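## Task

Press home each drive blank that projects from the rack's front until it bottoms out and clicks into its latch, skipping any blank carrying a green sticker, which must stay untouched. The rack is free-standing: tilting it beyond a slight amount is a failure, and it must finish at its original spot. A blank only counts if it stays seated without the robot holding it.

## Robot and tools

Robot: two 6-joint arms, left_arm and right_arm, each with a parallel two-finger gripper. Bases in the scene frame: left_arm at (+0.022, +0.294, 0) m, quat_wxyz (+0.996, 0, 0, +0.090); right_arm at (+0.034, -0.268, 0) m, quat_wxyz (+0.999, 0, 0, +0.052). Scene frame: origin on the table surface midway between the arms, +x out across the table, +z up, left_arm on the +y side. The names left and right do not refer to image sides.

Gripper frame: fingers extend along the gripper's +z and close along its y axis. The reported end_effector_position sits between the finger pads, roughly 1 cm short of the tips. A wrist camera on a mount rides near each gripper and can collide with things too.

Joint ranges (rad), base to hand: waist -2.618 to 3.054, shoulder 0.000 to 3.142, elbow 0.000 to 3.142, wrist pitch -1.571 to 1.571, wrist yaw -1.571 to 1.571, wrist roll -2.094 to 2.094.

The row (shared by execute_actions and move): one flat list of 14 numbers, each in [-1, 1], always covering both arms. Order: left_arm dx, dy, dz, rx, ry, rz, opening, then right_arm dx, dy, dz, rx, ry, rz, opening. dx..rz are an offset, not a pose: a displacement expressed in that gripper's own axes, relative to where the gripper was measured at the start of the action (for a call's first action, the last pose any result reported). Scale: 1.0 equals 0.6 m for dx, dy, dz and 180 degrees for the rotation; rx, ry, rz form a single rotation vector. opening is absolute, not an offset: +1 = fully open (0.094 m), -1 = closed. Optionally 12 more numbers in [0, 1] may follow: stiffness multipliers for each joint, left_arm's six then right_arm's six in Joint positions order; they persist until changed. An arm meant to stay still should get zeros (or, in a reply's first call, the offset back to its desired pose).

execute_actions(actions): a list of actions; each action is a table of at most 15 rows, each row one 1/30 s control step. Every row's offset is measured from the action's start pose, not the preceding row. Fewer than 15 rows means the final row is repeated. An empty list just returns state and images.

move(target, speed, blocking): target is one 14-number row as above, offsets from the last reported pose; each gripper travels a straight line there, both finishing together, lasting 0.5 to 10 s (cut off at 10 s). speed is the path top speed in m/s, 0.002 to 0.5, default 0.25; rotation allowed up to twice that in rad/s. Paths do not avoid obstacles or the other arm, grippers may lag, stray or overshoot the speed near full extension. The opening is sent at the start. blocking=false returns after 0.5 s while motion continues; then use wait or stop before sending anything else.

wait(seconds): 0 to 10; holds last commands, returns early if a running move ends. stop(): brakes a running move; needs stopping distance, fingers keep moving. zoom_image(camera, region): region [x0, y0, x1, y1] in pixels, at most 504x504, on cam_head_left, cam_head_right, cam_left_wrist or cam_right_wrist (all 896x504). read_manual(section): only licence texts, no motion. finished_scene(scene): ends scene 1 or 2 irreversibly and reports success; the goal must already hold.

Controller behaviour: each step the commanded pose is limited to 70 mm and 16 degrees from the measured pose, then damped inverse kinematics pursues it, favouring position over orientation. A distant target may need several actions; after an action the arm continues only toward its last clipped pose. Joint friction can leave the hand up to about 31 mm off, so tiny commands may not move it. Elbows stop just short of straight.

Results: per arm, gripper position (m) and quat_wxyz in the scene frame (less accurate at long reach); Hand target lines show what the controller is currently driving toward; grip_measured is finger opening on the command scale (last Joint positions value is opening in metres, with up to about 1 mm fixed error); joint torques have offsets and noise. A pose unreachable line means clearance checks altered or blocked that arm's command. A move adds a move: line with its ending (done, off_target, moving, held, fault) and limits (paced = pose clipped; held = some steps blocked, after which the arm may jump fast), plus each gripper's remaining distance. If only one arm is named, the other finished normally. FAULT lines mark an arm stop; MOTOR HOT warns from 75 °C, 90 °C stops that arm for 10 s, 100 °C drops it.

Grasping: command an opening about 0.03 below grip_measured for a firm hold; pad force tops out near 50 to 62 N.

Avoid: tipping or shifting the unfastened rack (push blanks gently and straight in, slowly near contact, since faster moves and targets well past contact push harder), touching green- or blue-stickered blanks as the scene dictates, knocking anything off the table, arms striking or pressing each other, slams and drops, and long loaded holds that heat motors. Release contact before finishing so blanks stay latched on their own.

Each tool is called as name(argument=value, ...) on one line, values as JSON.

## Session

I'll start by looking at the scene.

execute_actions(actions=[])

Scene clock: 0.00 s.
left_arm: end_effector_position=(+0.1170, +0.7769, +0.1197) grip_measured=+1.000 end_effector_quat_wxyz=(-0.059, -0.321, +0.761, +0.560) | right_arm: end_effector_position=(+0.1544, -0.1045, +0.2300) grip_measured=+1.000 end_effector_quat_wxyz=(-0.004, +0.417, +0.792, +0.445)
Joint positions: left_arm=[ 0.924  1.921  1.109  0.205 -0.876  0.786  0.094] | right_arm=[ 0.524  0.561  0.851 -0.992 -0.366  1.77   0.094]
Joint velocities: left_arm=[-0.012 -0.007 -0.012  0.007 -0.051  0.037  0.   ] | right_arm=[ 0.002  0.007  0.002  0.066 -0.007 -0.007  0.   ]
Joint torques (N m, as the arm reports them, + toward a larger angle): no reading
Hand target (left_arm): +0.117, +0.777, +0.120; -0.059, -0.321, +0.761, +0.560
Hand target (right_arm): +0.154, -0.105, +0.230; -0.004, +0.417, +0.792, +0.445
Joint stiffness scale: left_arm=[1. 1. 1. 1. 1. 1.] | right_arm=[1. 1. 1. 1. 1. 1.]

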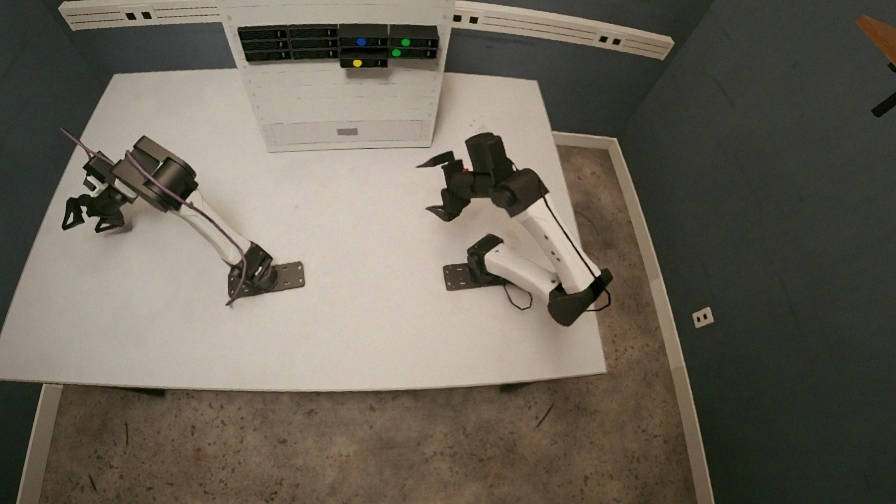

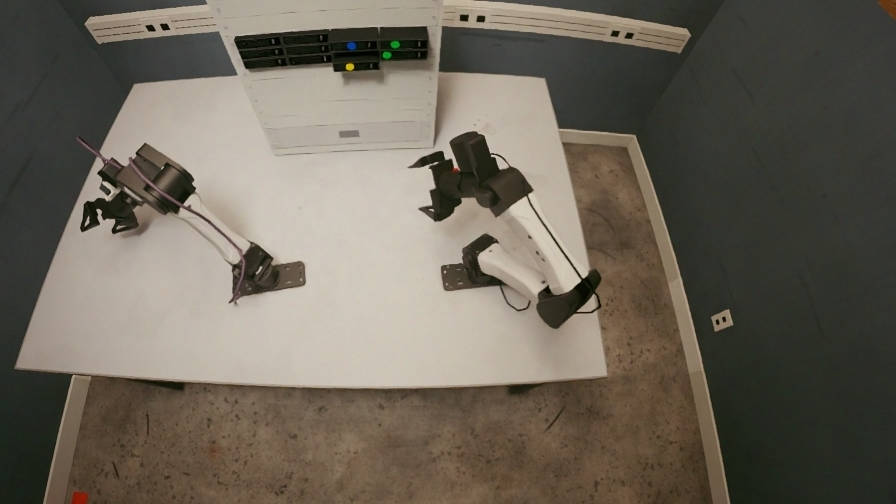

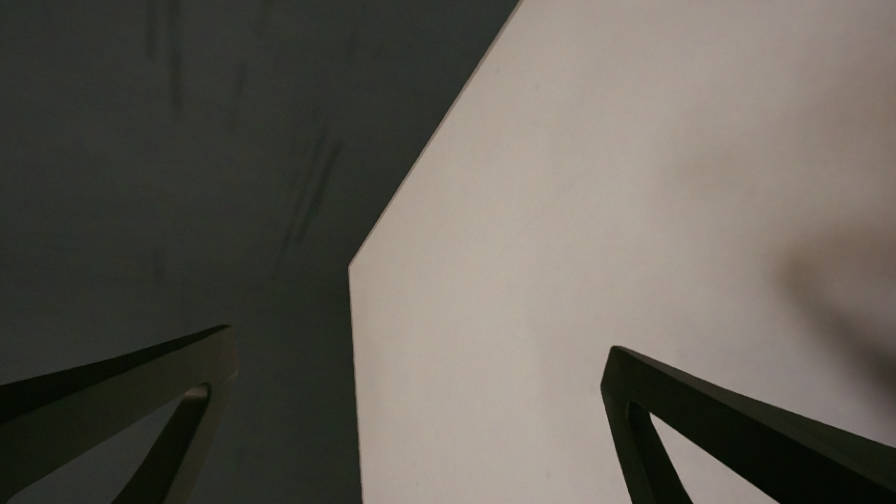

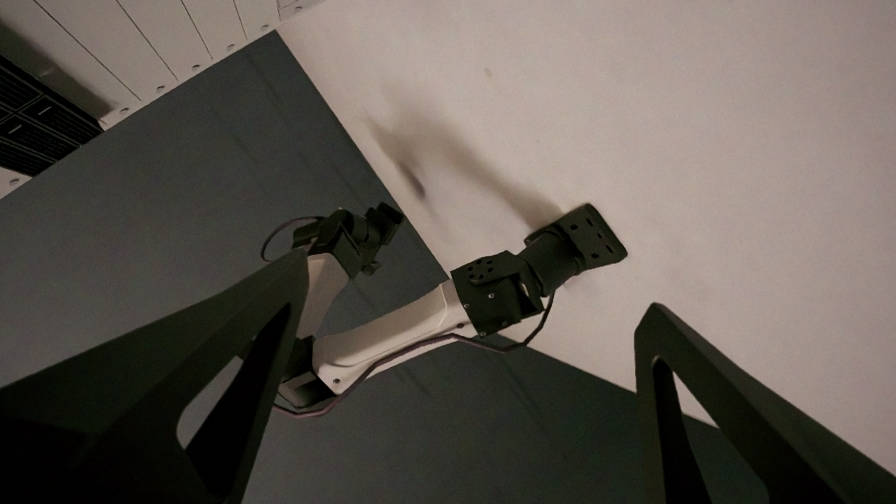

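zoom_image(camera="cam_head_left", region=[200, 0, 480, 170])

zoom_image(camera="cam_head_right", region=[200, 0, 480, 170])

Region (200, 0, 480, 170) of cam_head_left's 896x504 image, scaled by 1.800, with more detail than that image has; it fills the top 306 rows of this view, and the rest is white.

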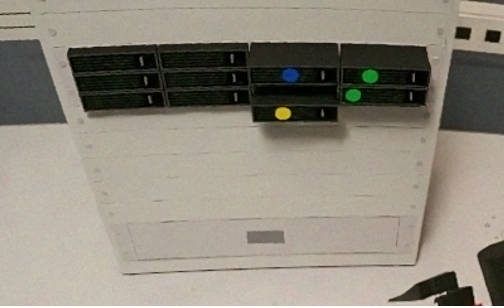

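Region (200, 0, 480, 170) of cam_head_right's 896x504 image, scaled by 1.800, with more detail than that image has; it fills the top 306 rows of this view, and the rest is white.

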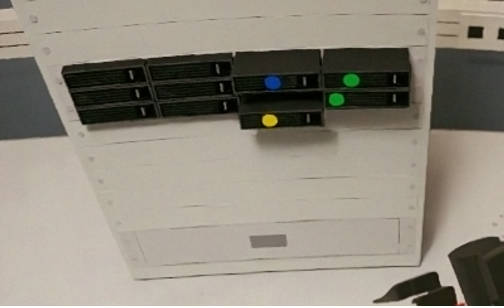

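move(target=[0.0162, 0.1098, -0.5649, 0.2738, -0.3344, -0.2684, 1.0, -0.0637, 0.1480, -0.1434, -0.0945, -0.2915, -0.5548, 1.0], speed=0.35)

Scene clock: 10.10 s.
left_arm: end_effector_position=(+0.2374, +0.5132, +0.2979) grip_measured=+1.000 end_effector_quat_wxyz=(+0.640, -0.279, +0.664, +0.268) | right_arm: end_effector_position=(+0.2098, -0.1688, +0.3350) grip_measured=+1.000 end_effector_quat_wxyz=(+0.683, -0.174, +0.687, +0.180)
Joint positions: left_arm=[ 0.611  0.658  0.546  0.075 -0.003 -0.002  0.094] | right_arm=[ 0.462  0.229  0.689 -0.464  0.061  0.01   0.094]
Joint velocities: left_arm=[ 0.007 -0.022 -0.012  0.022 -0.007  0.066  0.   ] | right_arm=[-0.022 -0.017  0.012 -0.037 -0.11  -0.037  0.   ]
Joint torques (N m, as the arm reports them, + toward a larger angle): left_arm=[-0.15 -1.94  6.09  2.28 -0.05 -0.06] | right_arm=[-0.43  1.4   5.54  2.06 -0.16 -0.01]
Hand target (left_arm): +0.238, +0.509, +0.300; +0.650, -0.274, +0.658, +0.263
Hand target (right_arm): +0.208, -0.169, +0.328; +0.681, -0.177, +0.687, +0.179
Off the commanded pose (left_arm): 0.008 m, 2 deg.
Off the commanded pose (right_arm): 0.006 m, 1 deg.
Joint stiffness scale: left_arm=[1. 1. 1. 1. 1. 1.] | right_arm=[1. 1. 1. 1. 1. 1.]
move: done

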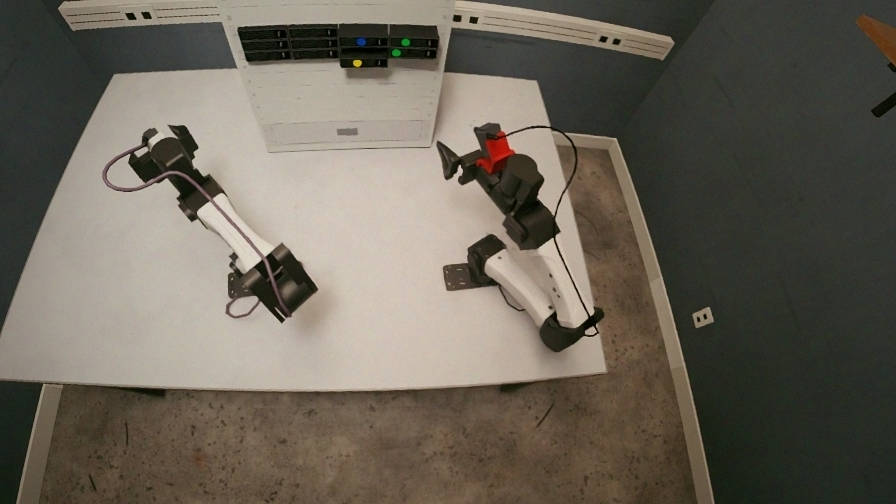

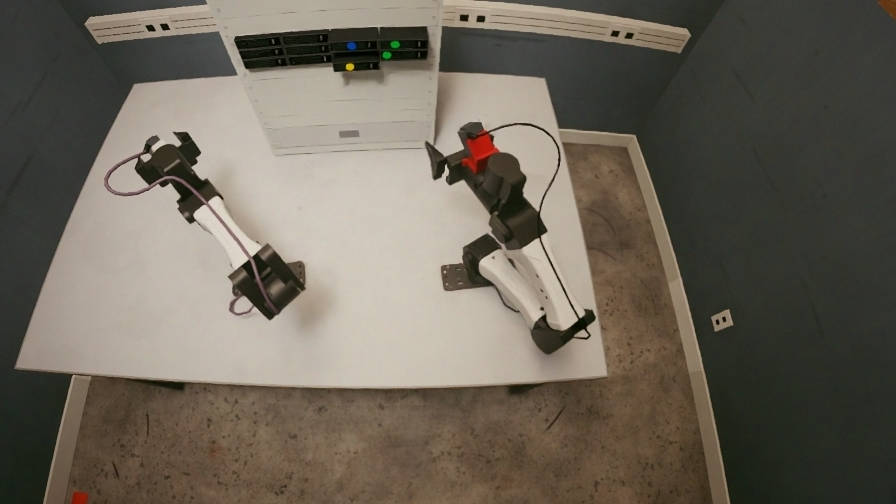

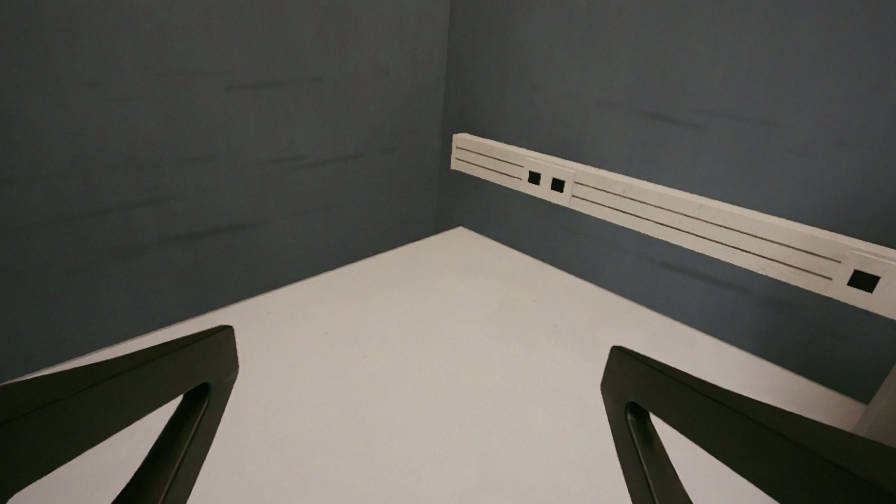

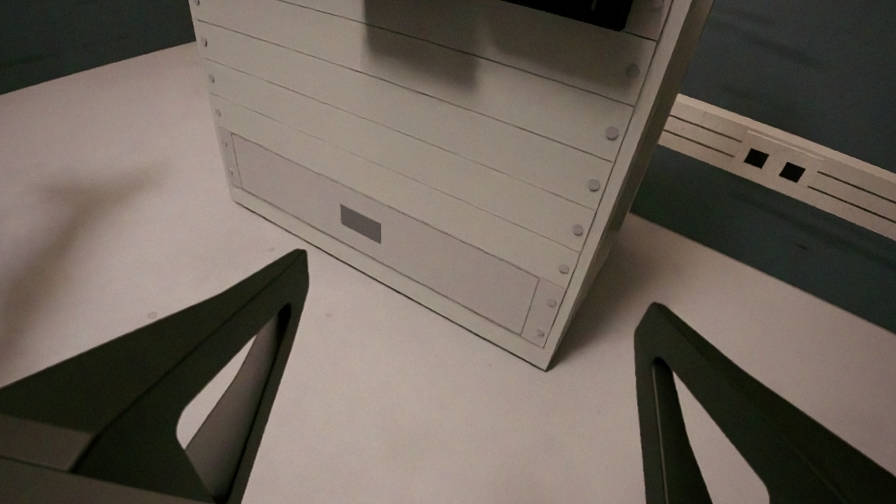

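move(target=[-0.1219, -0.2734, -0.3935, 0.3637, -0.0103, 0.0071, -1.0, -0.075, -0.269, 0.1373, 0.0777, -0.0014, -0.0029, 1.0], speed=0.3)

Scene clock: 14.90 s.
left_arm: end_effector_position=(+0.1931, +0.2256, +0.3707) grip_measured=-0.992 end_effector_quat_wxyz=(+0.681, +0.141, +0.703, -0.149) | right_arm: end_effector_position=(+0.3551, -0.2615, +0.3787) grip_measured=+1.000 end_effector_quat_wxyz=(+0.703, -0.100, +0.698, +0.095)
Joint positions: left_arm=[-0.158  0.305  0.888 -0.613  0.435 -0.004  0.   ] | right_arm=[-0.359  0.839  0.868 -0.021 -0.531 -0.004  0.094]
Joint velocities: left_arm=[-0.349  0.007  0.012 -0.11  -0.33   0.022  0.   ] | right_arm=[-0.007 -0.017 -0.012  0.007  0.051 -0.007  0.   ]
Joint torques (N m, as the arm reports them, + toward a larger angle): left_arm=[-0.08  4.65  6.49  2.11 -0.17 -0.06] | right_arm=[-0.37  0.01  9.12  1.96 -0.02 -0.01]
Hand target (left_arm): +0.194, +0.232, +0.380; +0.691, +0.127, +0.699, -0.136
Hand target (right_arm): +0.360, -0.267, +0.377; +0.700, -0.094, +0.703, +0.090
Off the commanded pose (left_arm): 0.012 m, 4 deg.
Off the commanded pose (right_arm): 0.010 m, 1 deg.
Joint stiffness scale: left_arm=[1. 1. 1. 1. 1. 1.] | right_arm=[1. 1. 1. 1. 1. 1.]
move: off_target (left_arm)

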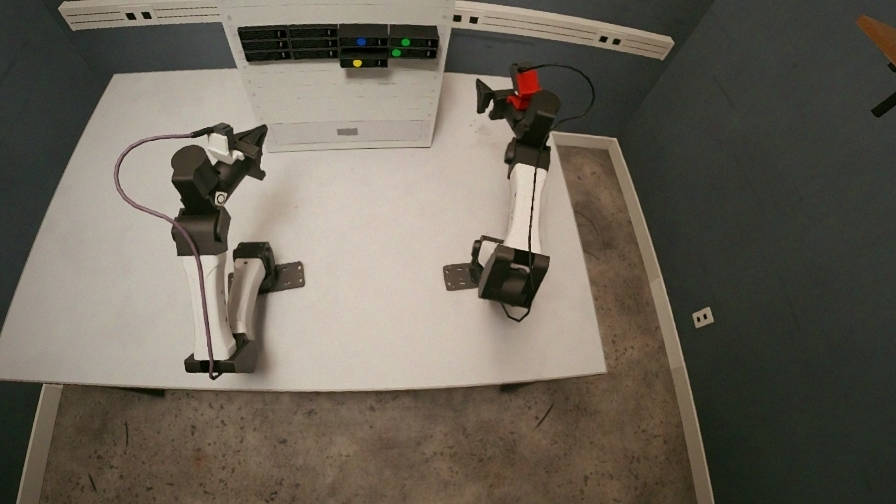

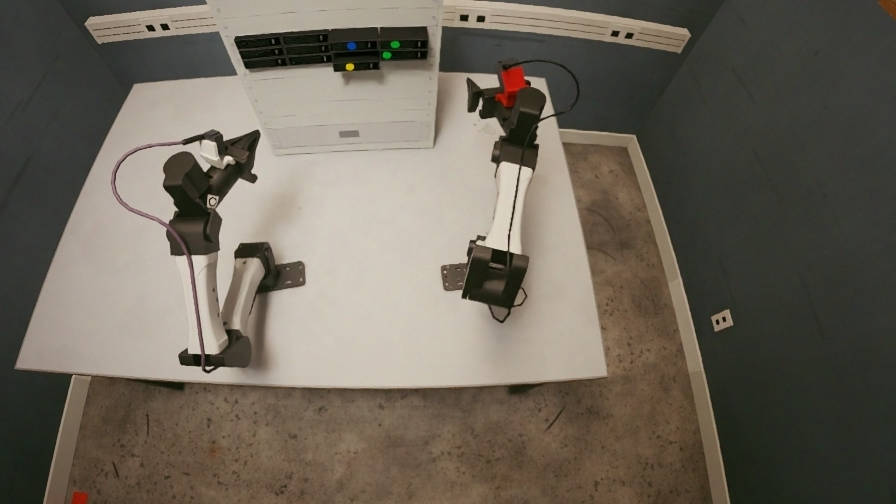

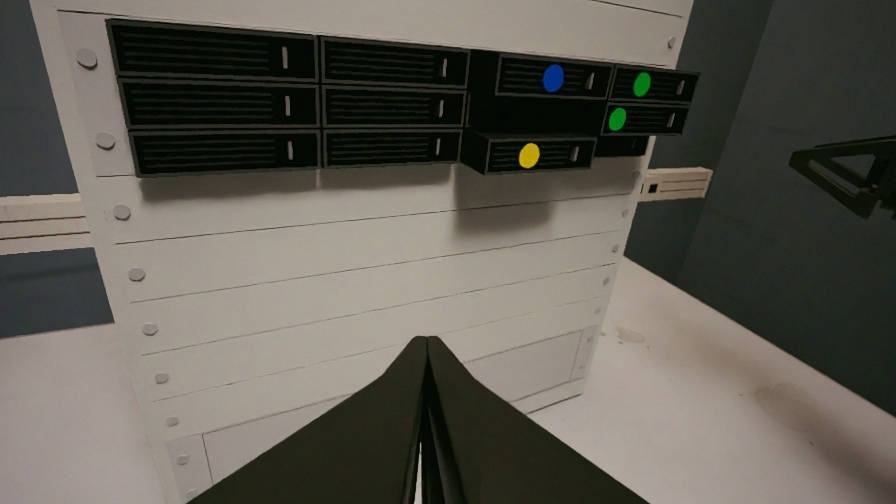

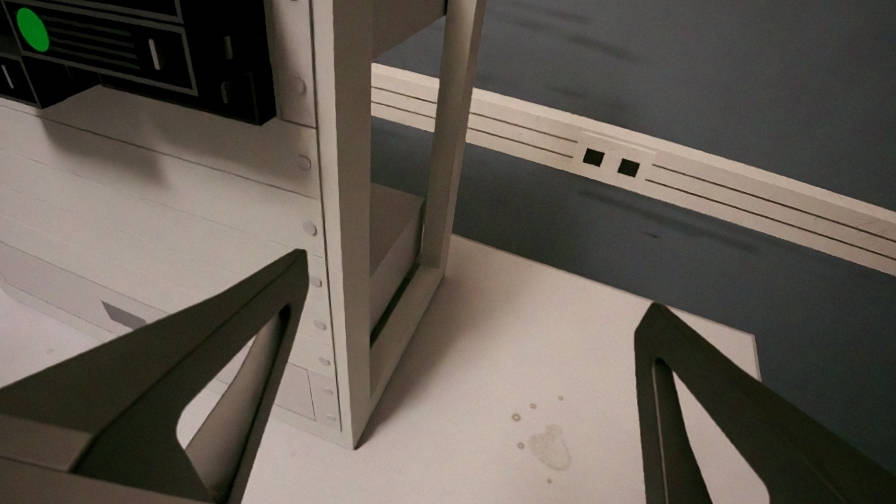

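move(target=[-0.0632, -0.1775, 0.3247, -0.1081, -0.1239, -0.4868, -1.0, 0.1645, 0.0536, 0.1866, -0.3009, 0.0006, 0.0033, 1.0], speed=0.25)

Scene clock: 24.03 s.
left_arm: end_effector_position=(+0.3297, +0.0544, +0.4002) grip_measured=-0.992 end_effector_quat_wxyz=(+0.512, -0.510, +0.485, -0.492) | right_arm: end_effector_position=(+0.4516, -0.1988, +0.2922) grip_measured=+1.000 end_effector_quat_wxyz=(+0.594, -0.407, +0.572, +0.394)
Joint positions: left_arm=[-1.249  1.334  1.202  0.151 -1.115 -1.559  0.   ] | right_arm=[-0.356  1.723  1.1    0.748 -1.455  0.092  0.094]
Joint velocities: left_arm=[-0.007 -0.012  0.017 -0.051 -0.022  0.007 -0.   ] | right_arm=[-0.002 -0.012  0.002  0.066 -0.037  0.066  0.   ]
Joint torques (N m, as the arm reports them, + toward a larger angle): left_arm=[-0.06 -4.84  8.34  1.5  -0.21  0.01] | right_arm=[ 0.75 -7.48  8.02  1.43 -0.12  0.09]
Hand target (left_arm): +0.330, +0.051, +0.402; +0.513, -0.513, +0.484, -0.490
Hand target (right_arm): +0.455, -0.196, +0.283; +0.584, -0.405, +0.574, +0.406
Off the commanded pose (left_arm): 0.006 m, 1 deg.
Off the commanded pose (right_arm): 0.012 m, 2 deg.
Joint stiffness scale: left_arm=[1. 1. 1. 1. 1. 1.] | right_arm=[1. 1. 1. 1. 1. 1.]
move: off_target (right_arm)

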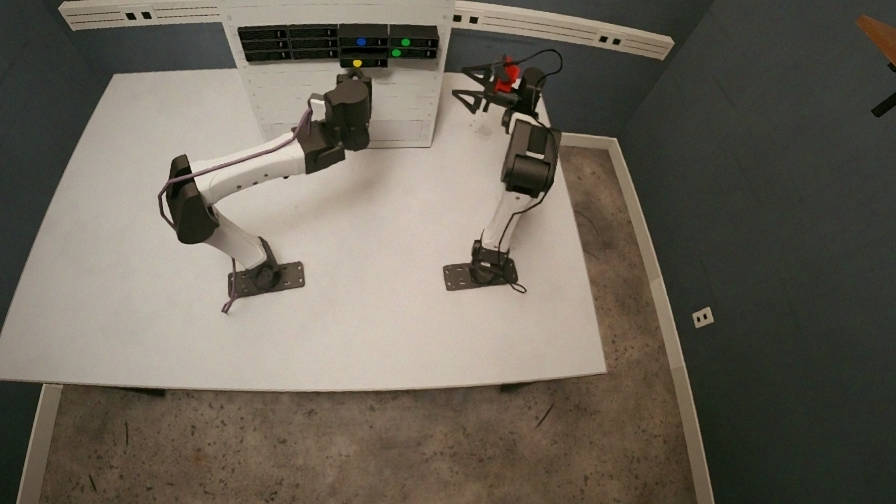

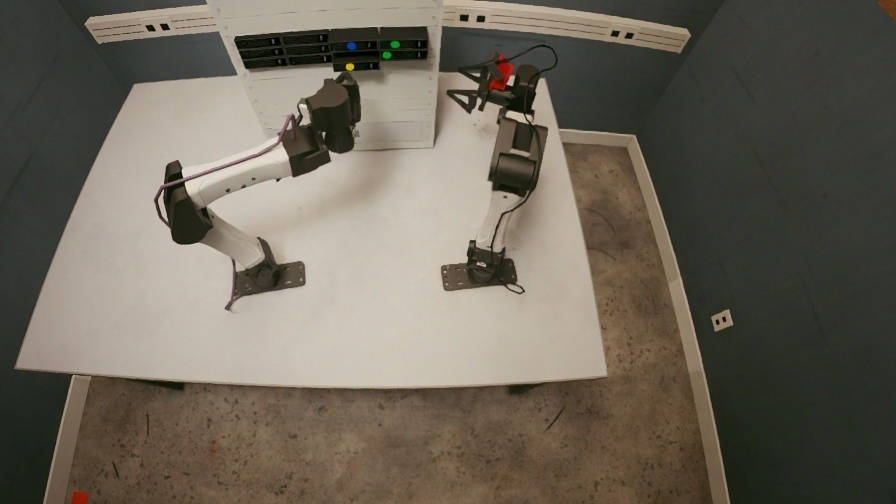

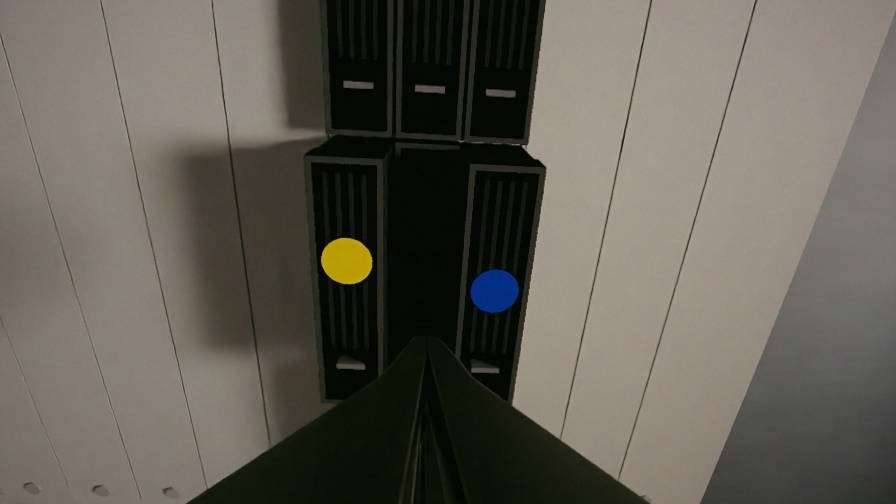

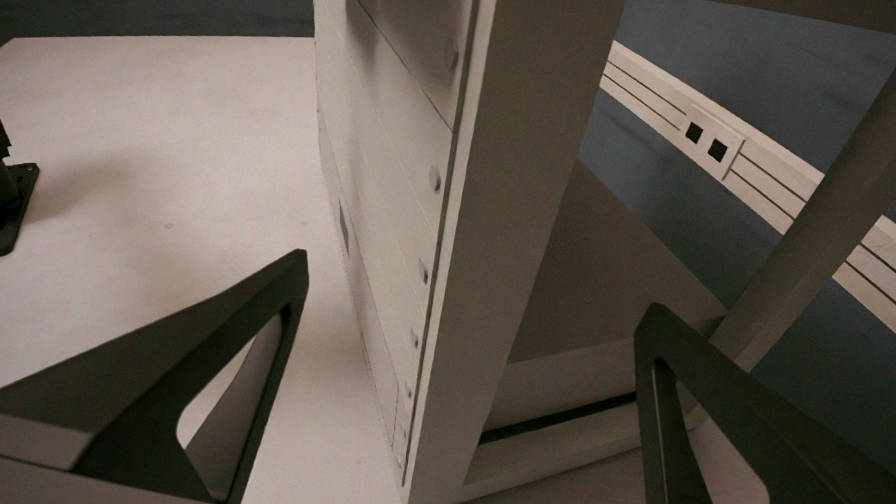

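move(target=[0.025, -0.05, 0.06, 0, 0, 0, -1.0, 0.0, -0.012, 0.085, -0.03, 0, 0, 1.0], speed=0.1)

Scene clock: 27.00 s.
left_arm: end_effector_position=(+0.3618, +0.0443, +0.4304) grip_measured=-0.992 end_effector_quat_wxyz=(+0.513, -0.513, +0.479, -0.494) | right_arm: end_effector_position=(+0.4694, -0.1544, +0.3008) grip_measured=+1.000 end_effector_quat_wxyz=(+0.580, -0.441, +0.544, +0.416)
Joint positions: left_arm=[-1.175  1.448  1.408  0.07  -1.047 -1.561  0.   ] | right_arm=[-0.237  1.806  1.232  0.714 -1.435  0.078  0.094]
Joint velocities: left_arm=[-0.012 -0.012 -0.002 -0.037  0.022 -0.081  0.001] | right_arm=[-0.012 -0.002 -0.017 -0.051 -0.022  0.037  0.   ]
Joint torques (N m, as the arm reports them, + toward a larger angle): left_arm=[ 1.18 -5.78  8.31  1.54  0.02  0.07] | right_arm=[ 0.43 -9.    8.59  1.29  0.05 -0.02]
Hand target (left_arm): +0.366, +0.041, +0.430; +0.512, -0.510, +0.485, -0.492
Hand target (right_arm): +0.476, -0.154, +0.293; +0.575, -0.434, +0.552, +0.421
Off the commanded pose (left_arm): 0.005 m, 1 deg.
Off the commanded pose (right_arm): 0.010 m, 1 deg.
Joint stiffness scale: left_arm=[1. 1. 1. 1. 1. 1.] | right_arm=[1. 1. 1. 1. 1. 1.]
move: done

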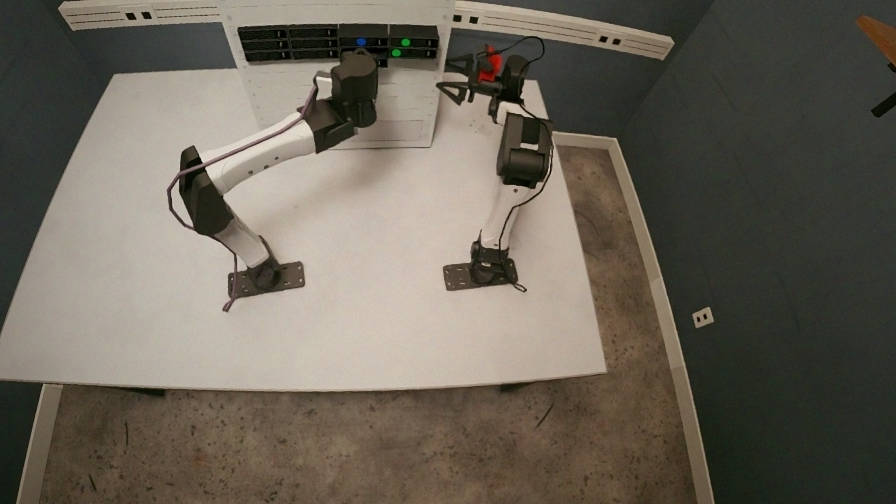

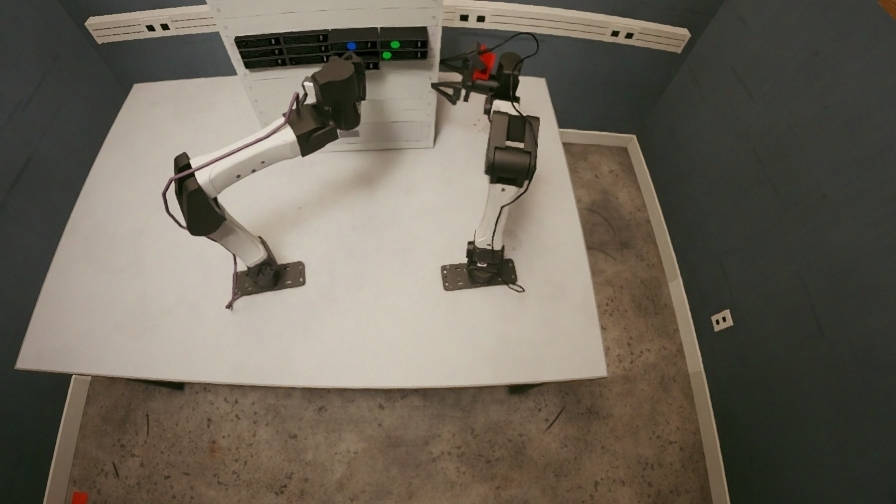

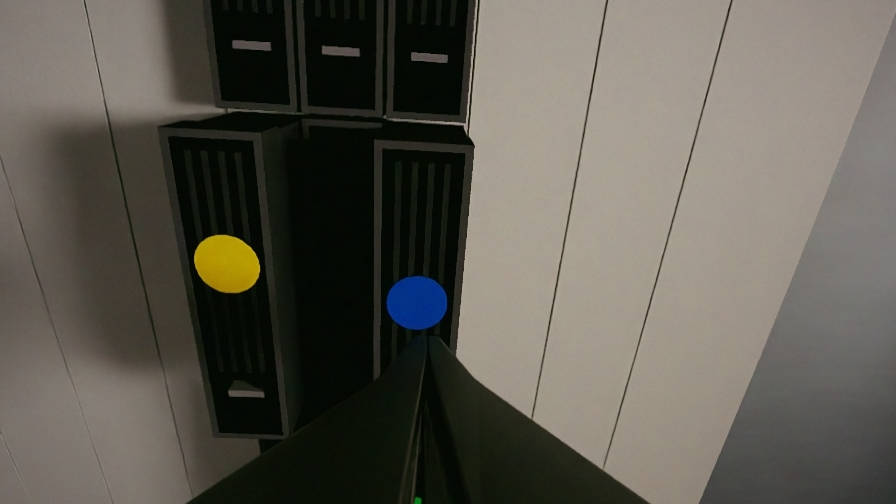

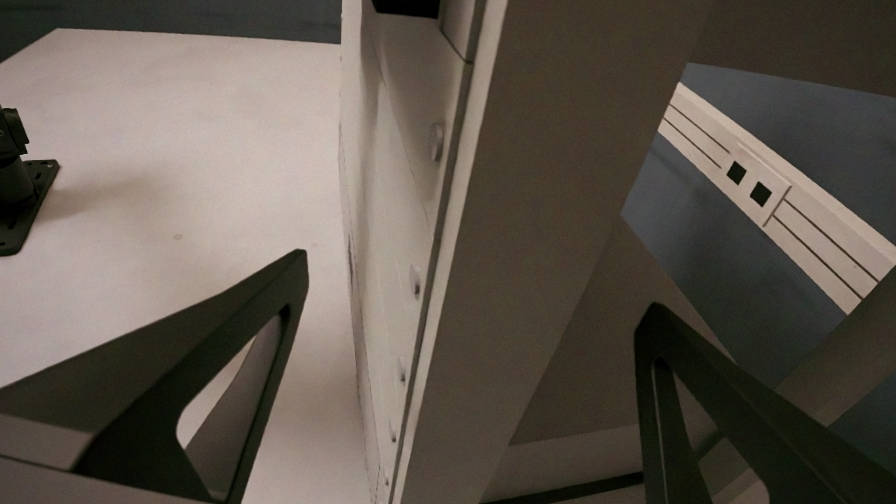

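move(target=[0.005, 0.007, 0.047, 0, 0, 0, -1.0, 0.008, -0.008, 0.06, -0.0408, 0.0049, 0.0191, 1.0], speed=0.07)

Scene clock: 29.30 s.
left_arm: end_effector_position=(+0.3850, +0.0463, +0.4215) grip_measured=-0.992 end_effector_quat_wxyz=(+0.516, -0.512, +0.486, -0.485) | right_arm: end_effector_position=(+0.4795, -0.1237, +0.3072) grip_measured=+1.000 end_effector_quat_wxyz=(+0.548, -0.466, +0.527, +0.453)
Joint positions: left_arm=[-1.113  1.49   1.425  0.071 -0.99  -1.561  0.   ] | right_arm=[-0.165  1.89   1.38   0.624 -1.476  0.081  0.094]
Joint velocities: left_arm=[-0.002 -0.007 -0.027 -0.037 -0.022  0.007 -0.   ] | right_arm=[ 0.007  0.007  0.022 -0.037 -0.051  0.007  0.   ]
Joint torques (N m, as the arm reports them, + toward a larger angle): left_arm=[ 1.17 -6.3   8.32  1.88  0.02  0.03] | right_arm=[ 0.65 -9.67  8.72  1.28 -0.12 -0.02]
Hand target (left_arm): +0.390, +0.043, +0.426; +0.513, -0.513, +0.479, -0.494
Hand target (right_arm): +0.483, -0.121, +0.297; +0.536, -0.463, +0.532, +0.465
Off the commanded pose (left_arm): 0.008 m, 1 deg.
Off the commanded pose (right_arm): 0.011 m, 2 deg.
Joint stiffness scale: left_arm=[1. 1. 1. 1. 1. 1.] | right_arm=[1. 1. 1. 1. 1. 1.]
move: off_target (right_arm)

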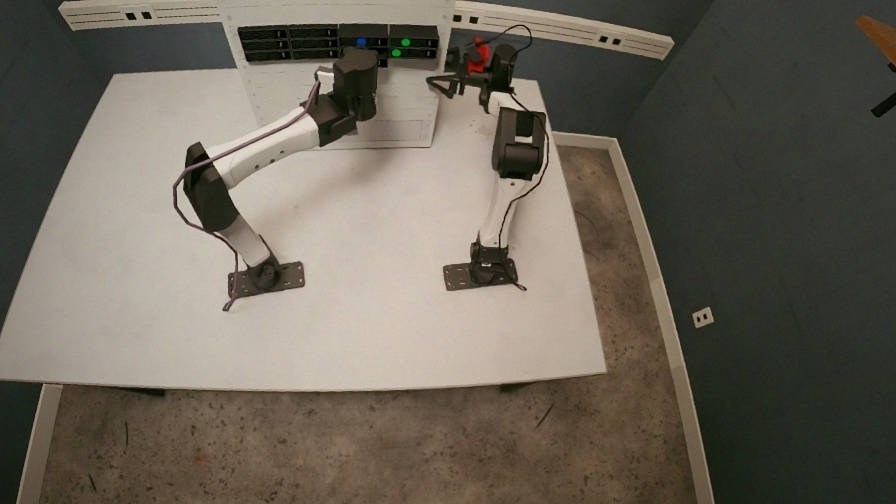

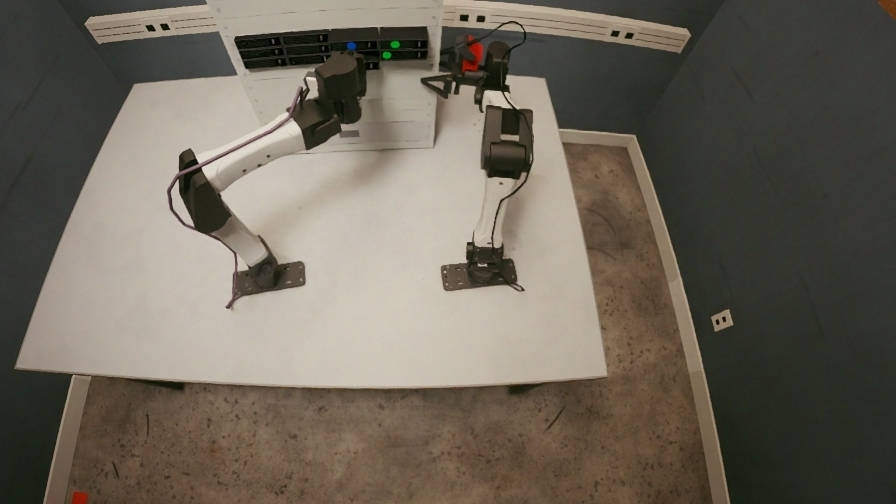

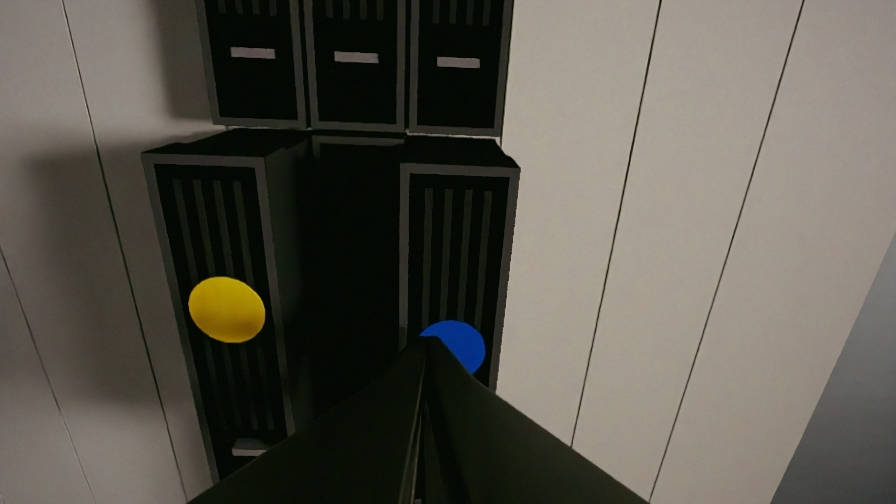

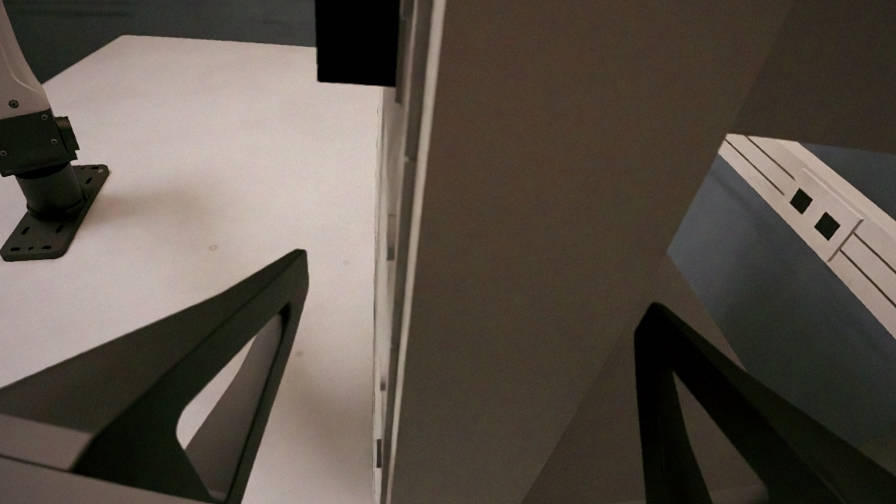

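move(target=[0.003, -0.016, 0.005, 0, 0, 0, -1.0, 0.0, -0.006, 0.0, -0.02, 0.0, 0.0, 0.15], speed=0.05)

Scene clock: 30.80 s.
left_arm: end_effector_position=(+0.3840, +0.0475, +0.4322) grip_measured=-0.992 end_effector_quat_wxyz=(+0.515, -0.513, +0.482, -0.490) | right_arm: end_effector_position=(+0.4785, -0.1230, +0.3149) grip_measured=+0.152 end_effector_quat_wxyz=(+0.539, -0.485, +0.511, +0.462)
Joint positions: left_arm=[-1.113  1.49   1.46   0.049 -0.989 -1.561  0.   ] | right_arm=[-0.165  1.916  1.437  0.634 -1.529  0.104  0.054]
Joint velocities: left_arm=[-0.002 -0.007  0.012  0.037 -0.022 -0.022 -0.   ] | right_arm=[-0.002  0.012  0.012  0.11  -0.007  0.007  0.   ]
Joint torques (N m, as the arm reports them, + toward a larger angle): left_arm=[ 0.83 -6.14  8.18  1.57 -0.07  0.05] | right_arm=[ 0.04 -9.97  8.69  1.37 -0.09  0.09]
Hand target (left_arm): +0.388, +0.044, +0.431; +0.516, -0.512, +0.486, -0.485
Hand target (right_arm): +0.483, -0.124, +0.307; +0.532, -0.483, +0.514, +0.468
Off the commanded pose (left_arm): 0.005 m, 1 deg.
Off the commanded pose (right_arm): 0.009 m, 1 deg.
Joint stiffness scale: left_arm=[1. 1. 1. 1. 1. 1.] | right_arm=[1. 1. 1. 1. 1. 1.]
move: done

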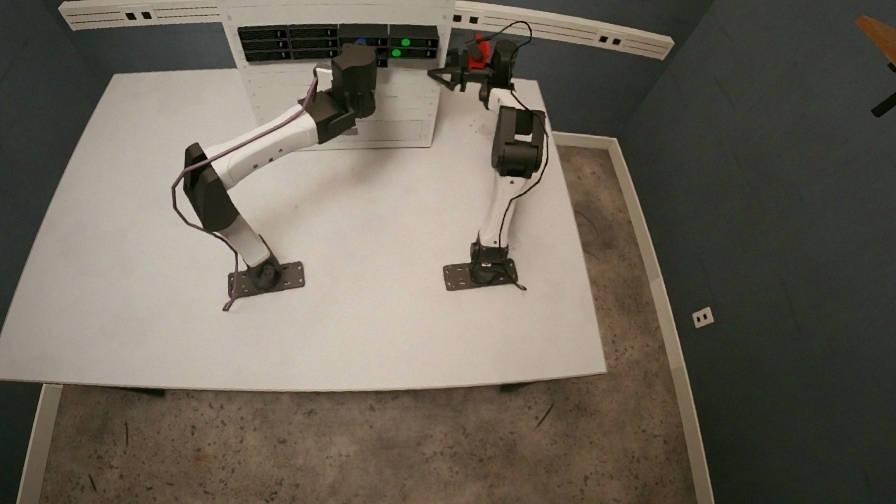

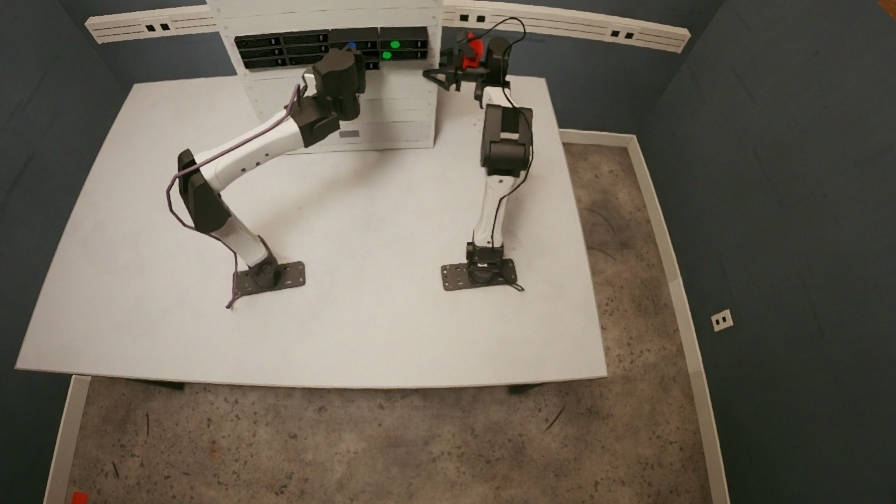

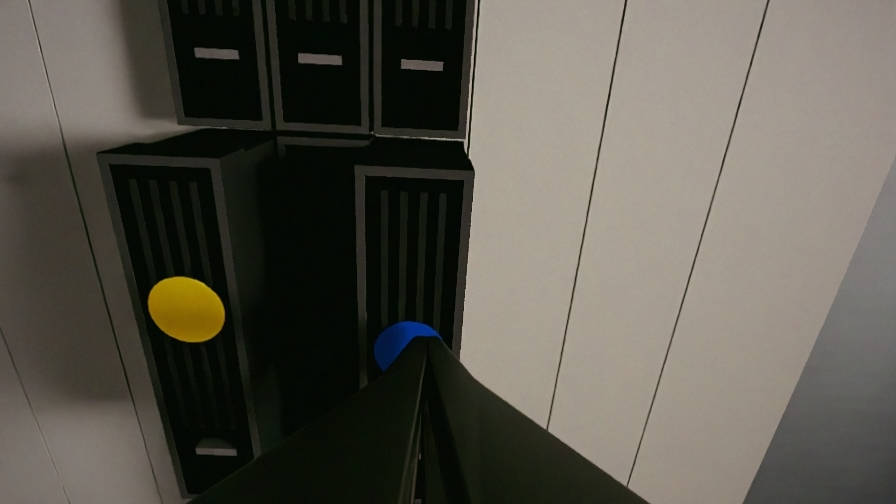

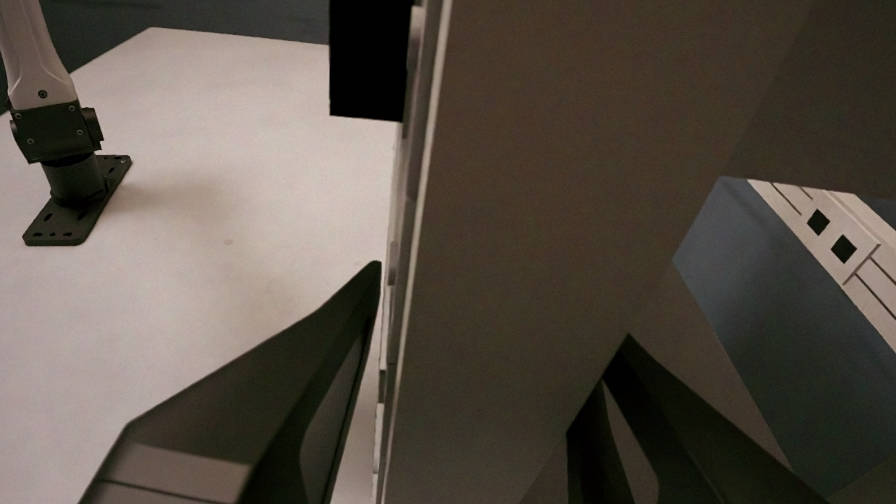

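move(target=[0.005, 0.002, 0.022, 0, 0, 0, -1.0, 0.0133, -0.0077, 0.0, -0.0025, 0.0009, 0.0057, -0.05], speed=0.03)

Scene clock: 32.13 s.
left_arm: end_effector_position=(+0.3901, +0.0507, +0.4290) grip_measured=-0.992 end_effector_quat_wxyz=(+0.518, -0.514, +0.483, -0.484) | right_arm: end_effector_position=(+0.4779, -0.1229, +0.3151) grip_measured=-0.033 end_effector_quat_wxyz=(+0.536, -0.487, +0.510, +0.465)
Joint positions: left_arm=[-1.094  1.498  1.46   0.048 -0.98  -1.561  0.   ] | right_arm=[-0.165  1.919  1.442  0.637 -1.538  0.112  0.045]
Joint velocities: left_arm=[-0.007 -0.017  0.002 -0.022 -0.066  0.037 -0.   ] | right_arm=[ 0.002 -0.007 -0.007 -0.095 -0.007 -0.095  0.   ]
Joint torques (N m, as the arm reports them, + toward a larger angle): left_arm=[ 1.43 -5.52  8.52  1.79  0.07  0.06] | right_arm=[  0.15 -10.19   8.36   1.35   0.     0.  ]
Hand target (left_arm): +0.397, +0.046, +0.431; +0.515, -0.513, +0.482, -0.489
Hand target (right_arm): +0.483, -0.123, +0.307; +0.532, -0.483, +0.514, +0.468
Off the commanded pose (left_arm): 0.009 m, 1 deg.
Off the commanded pose (right_arm): 0.010 m, 1 deg.
Joint stiffness scale: left_arm=[1. 1. 1. 1. 1. 1.] | right_arm=[1. 1. 1. 1. 1. 1.]
move: done

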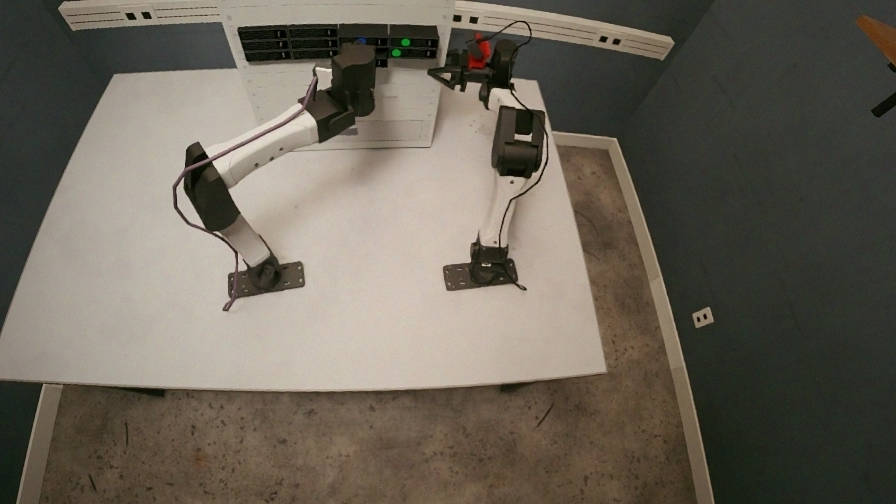

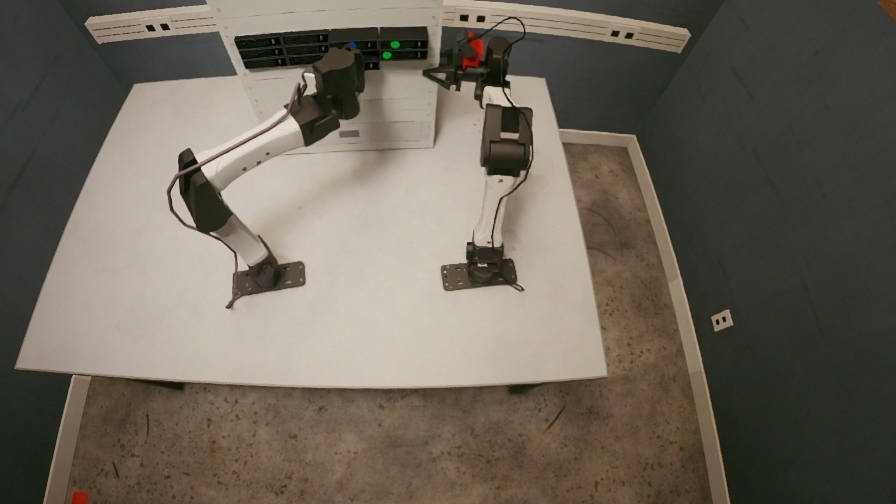

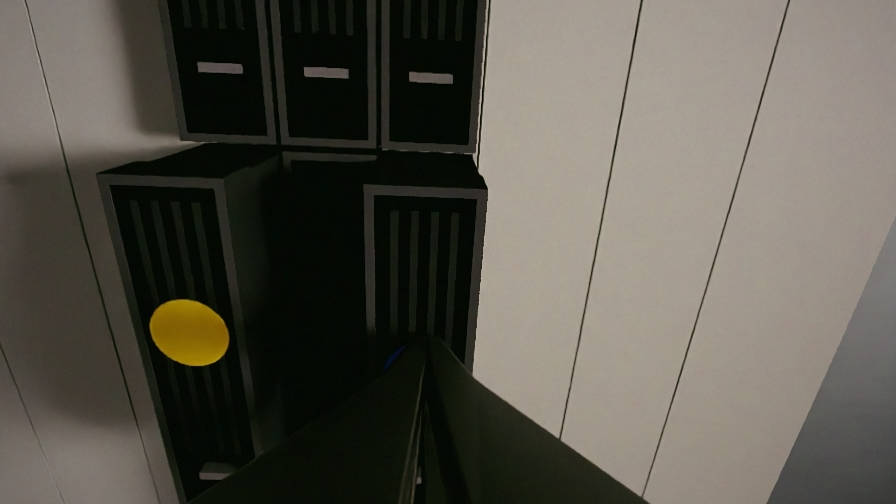

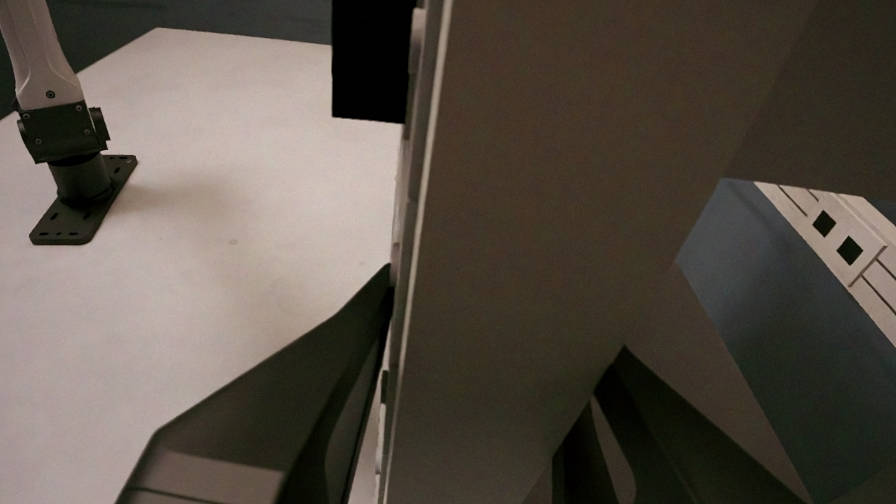

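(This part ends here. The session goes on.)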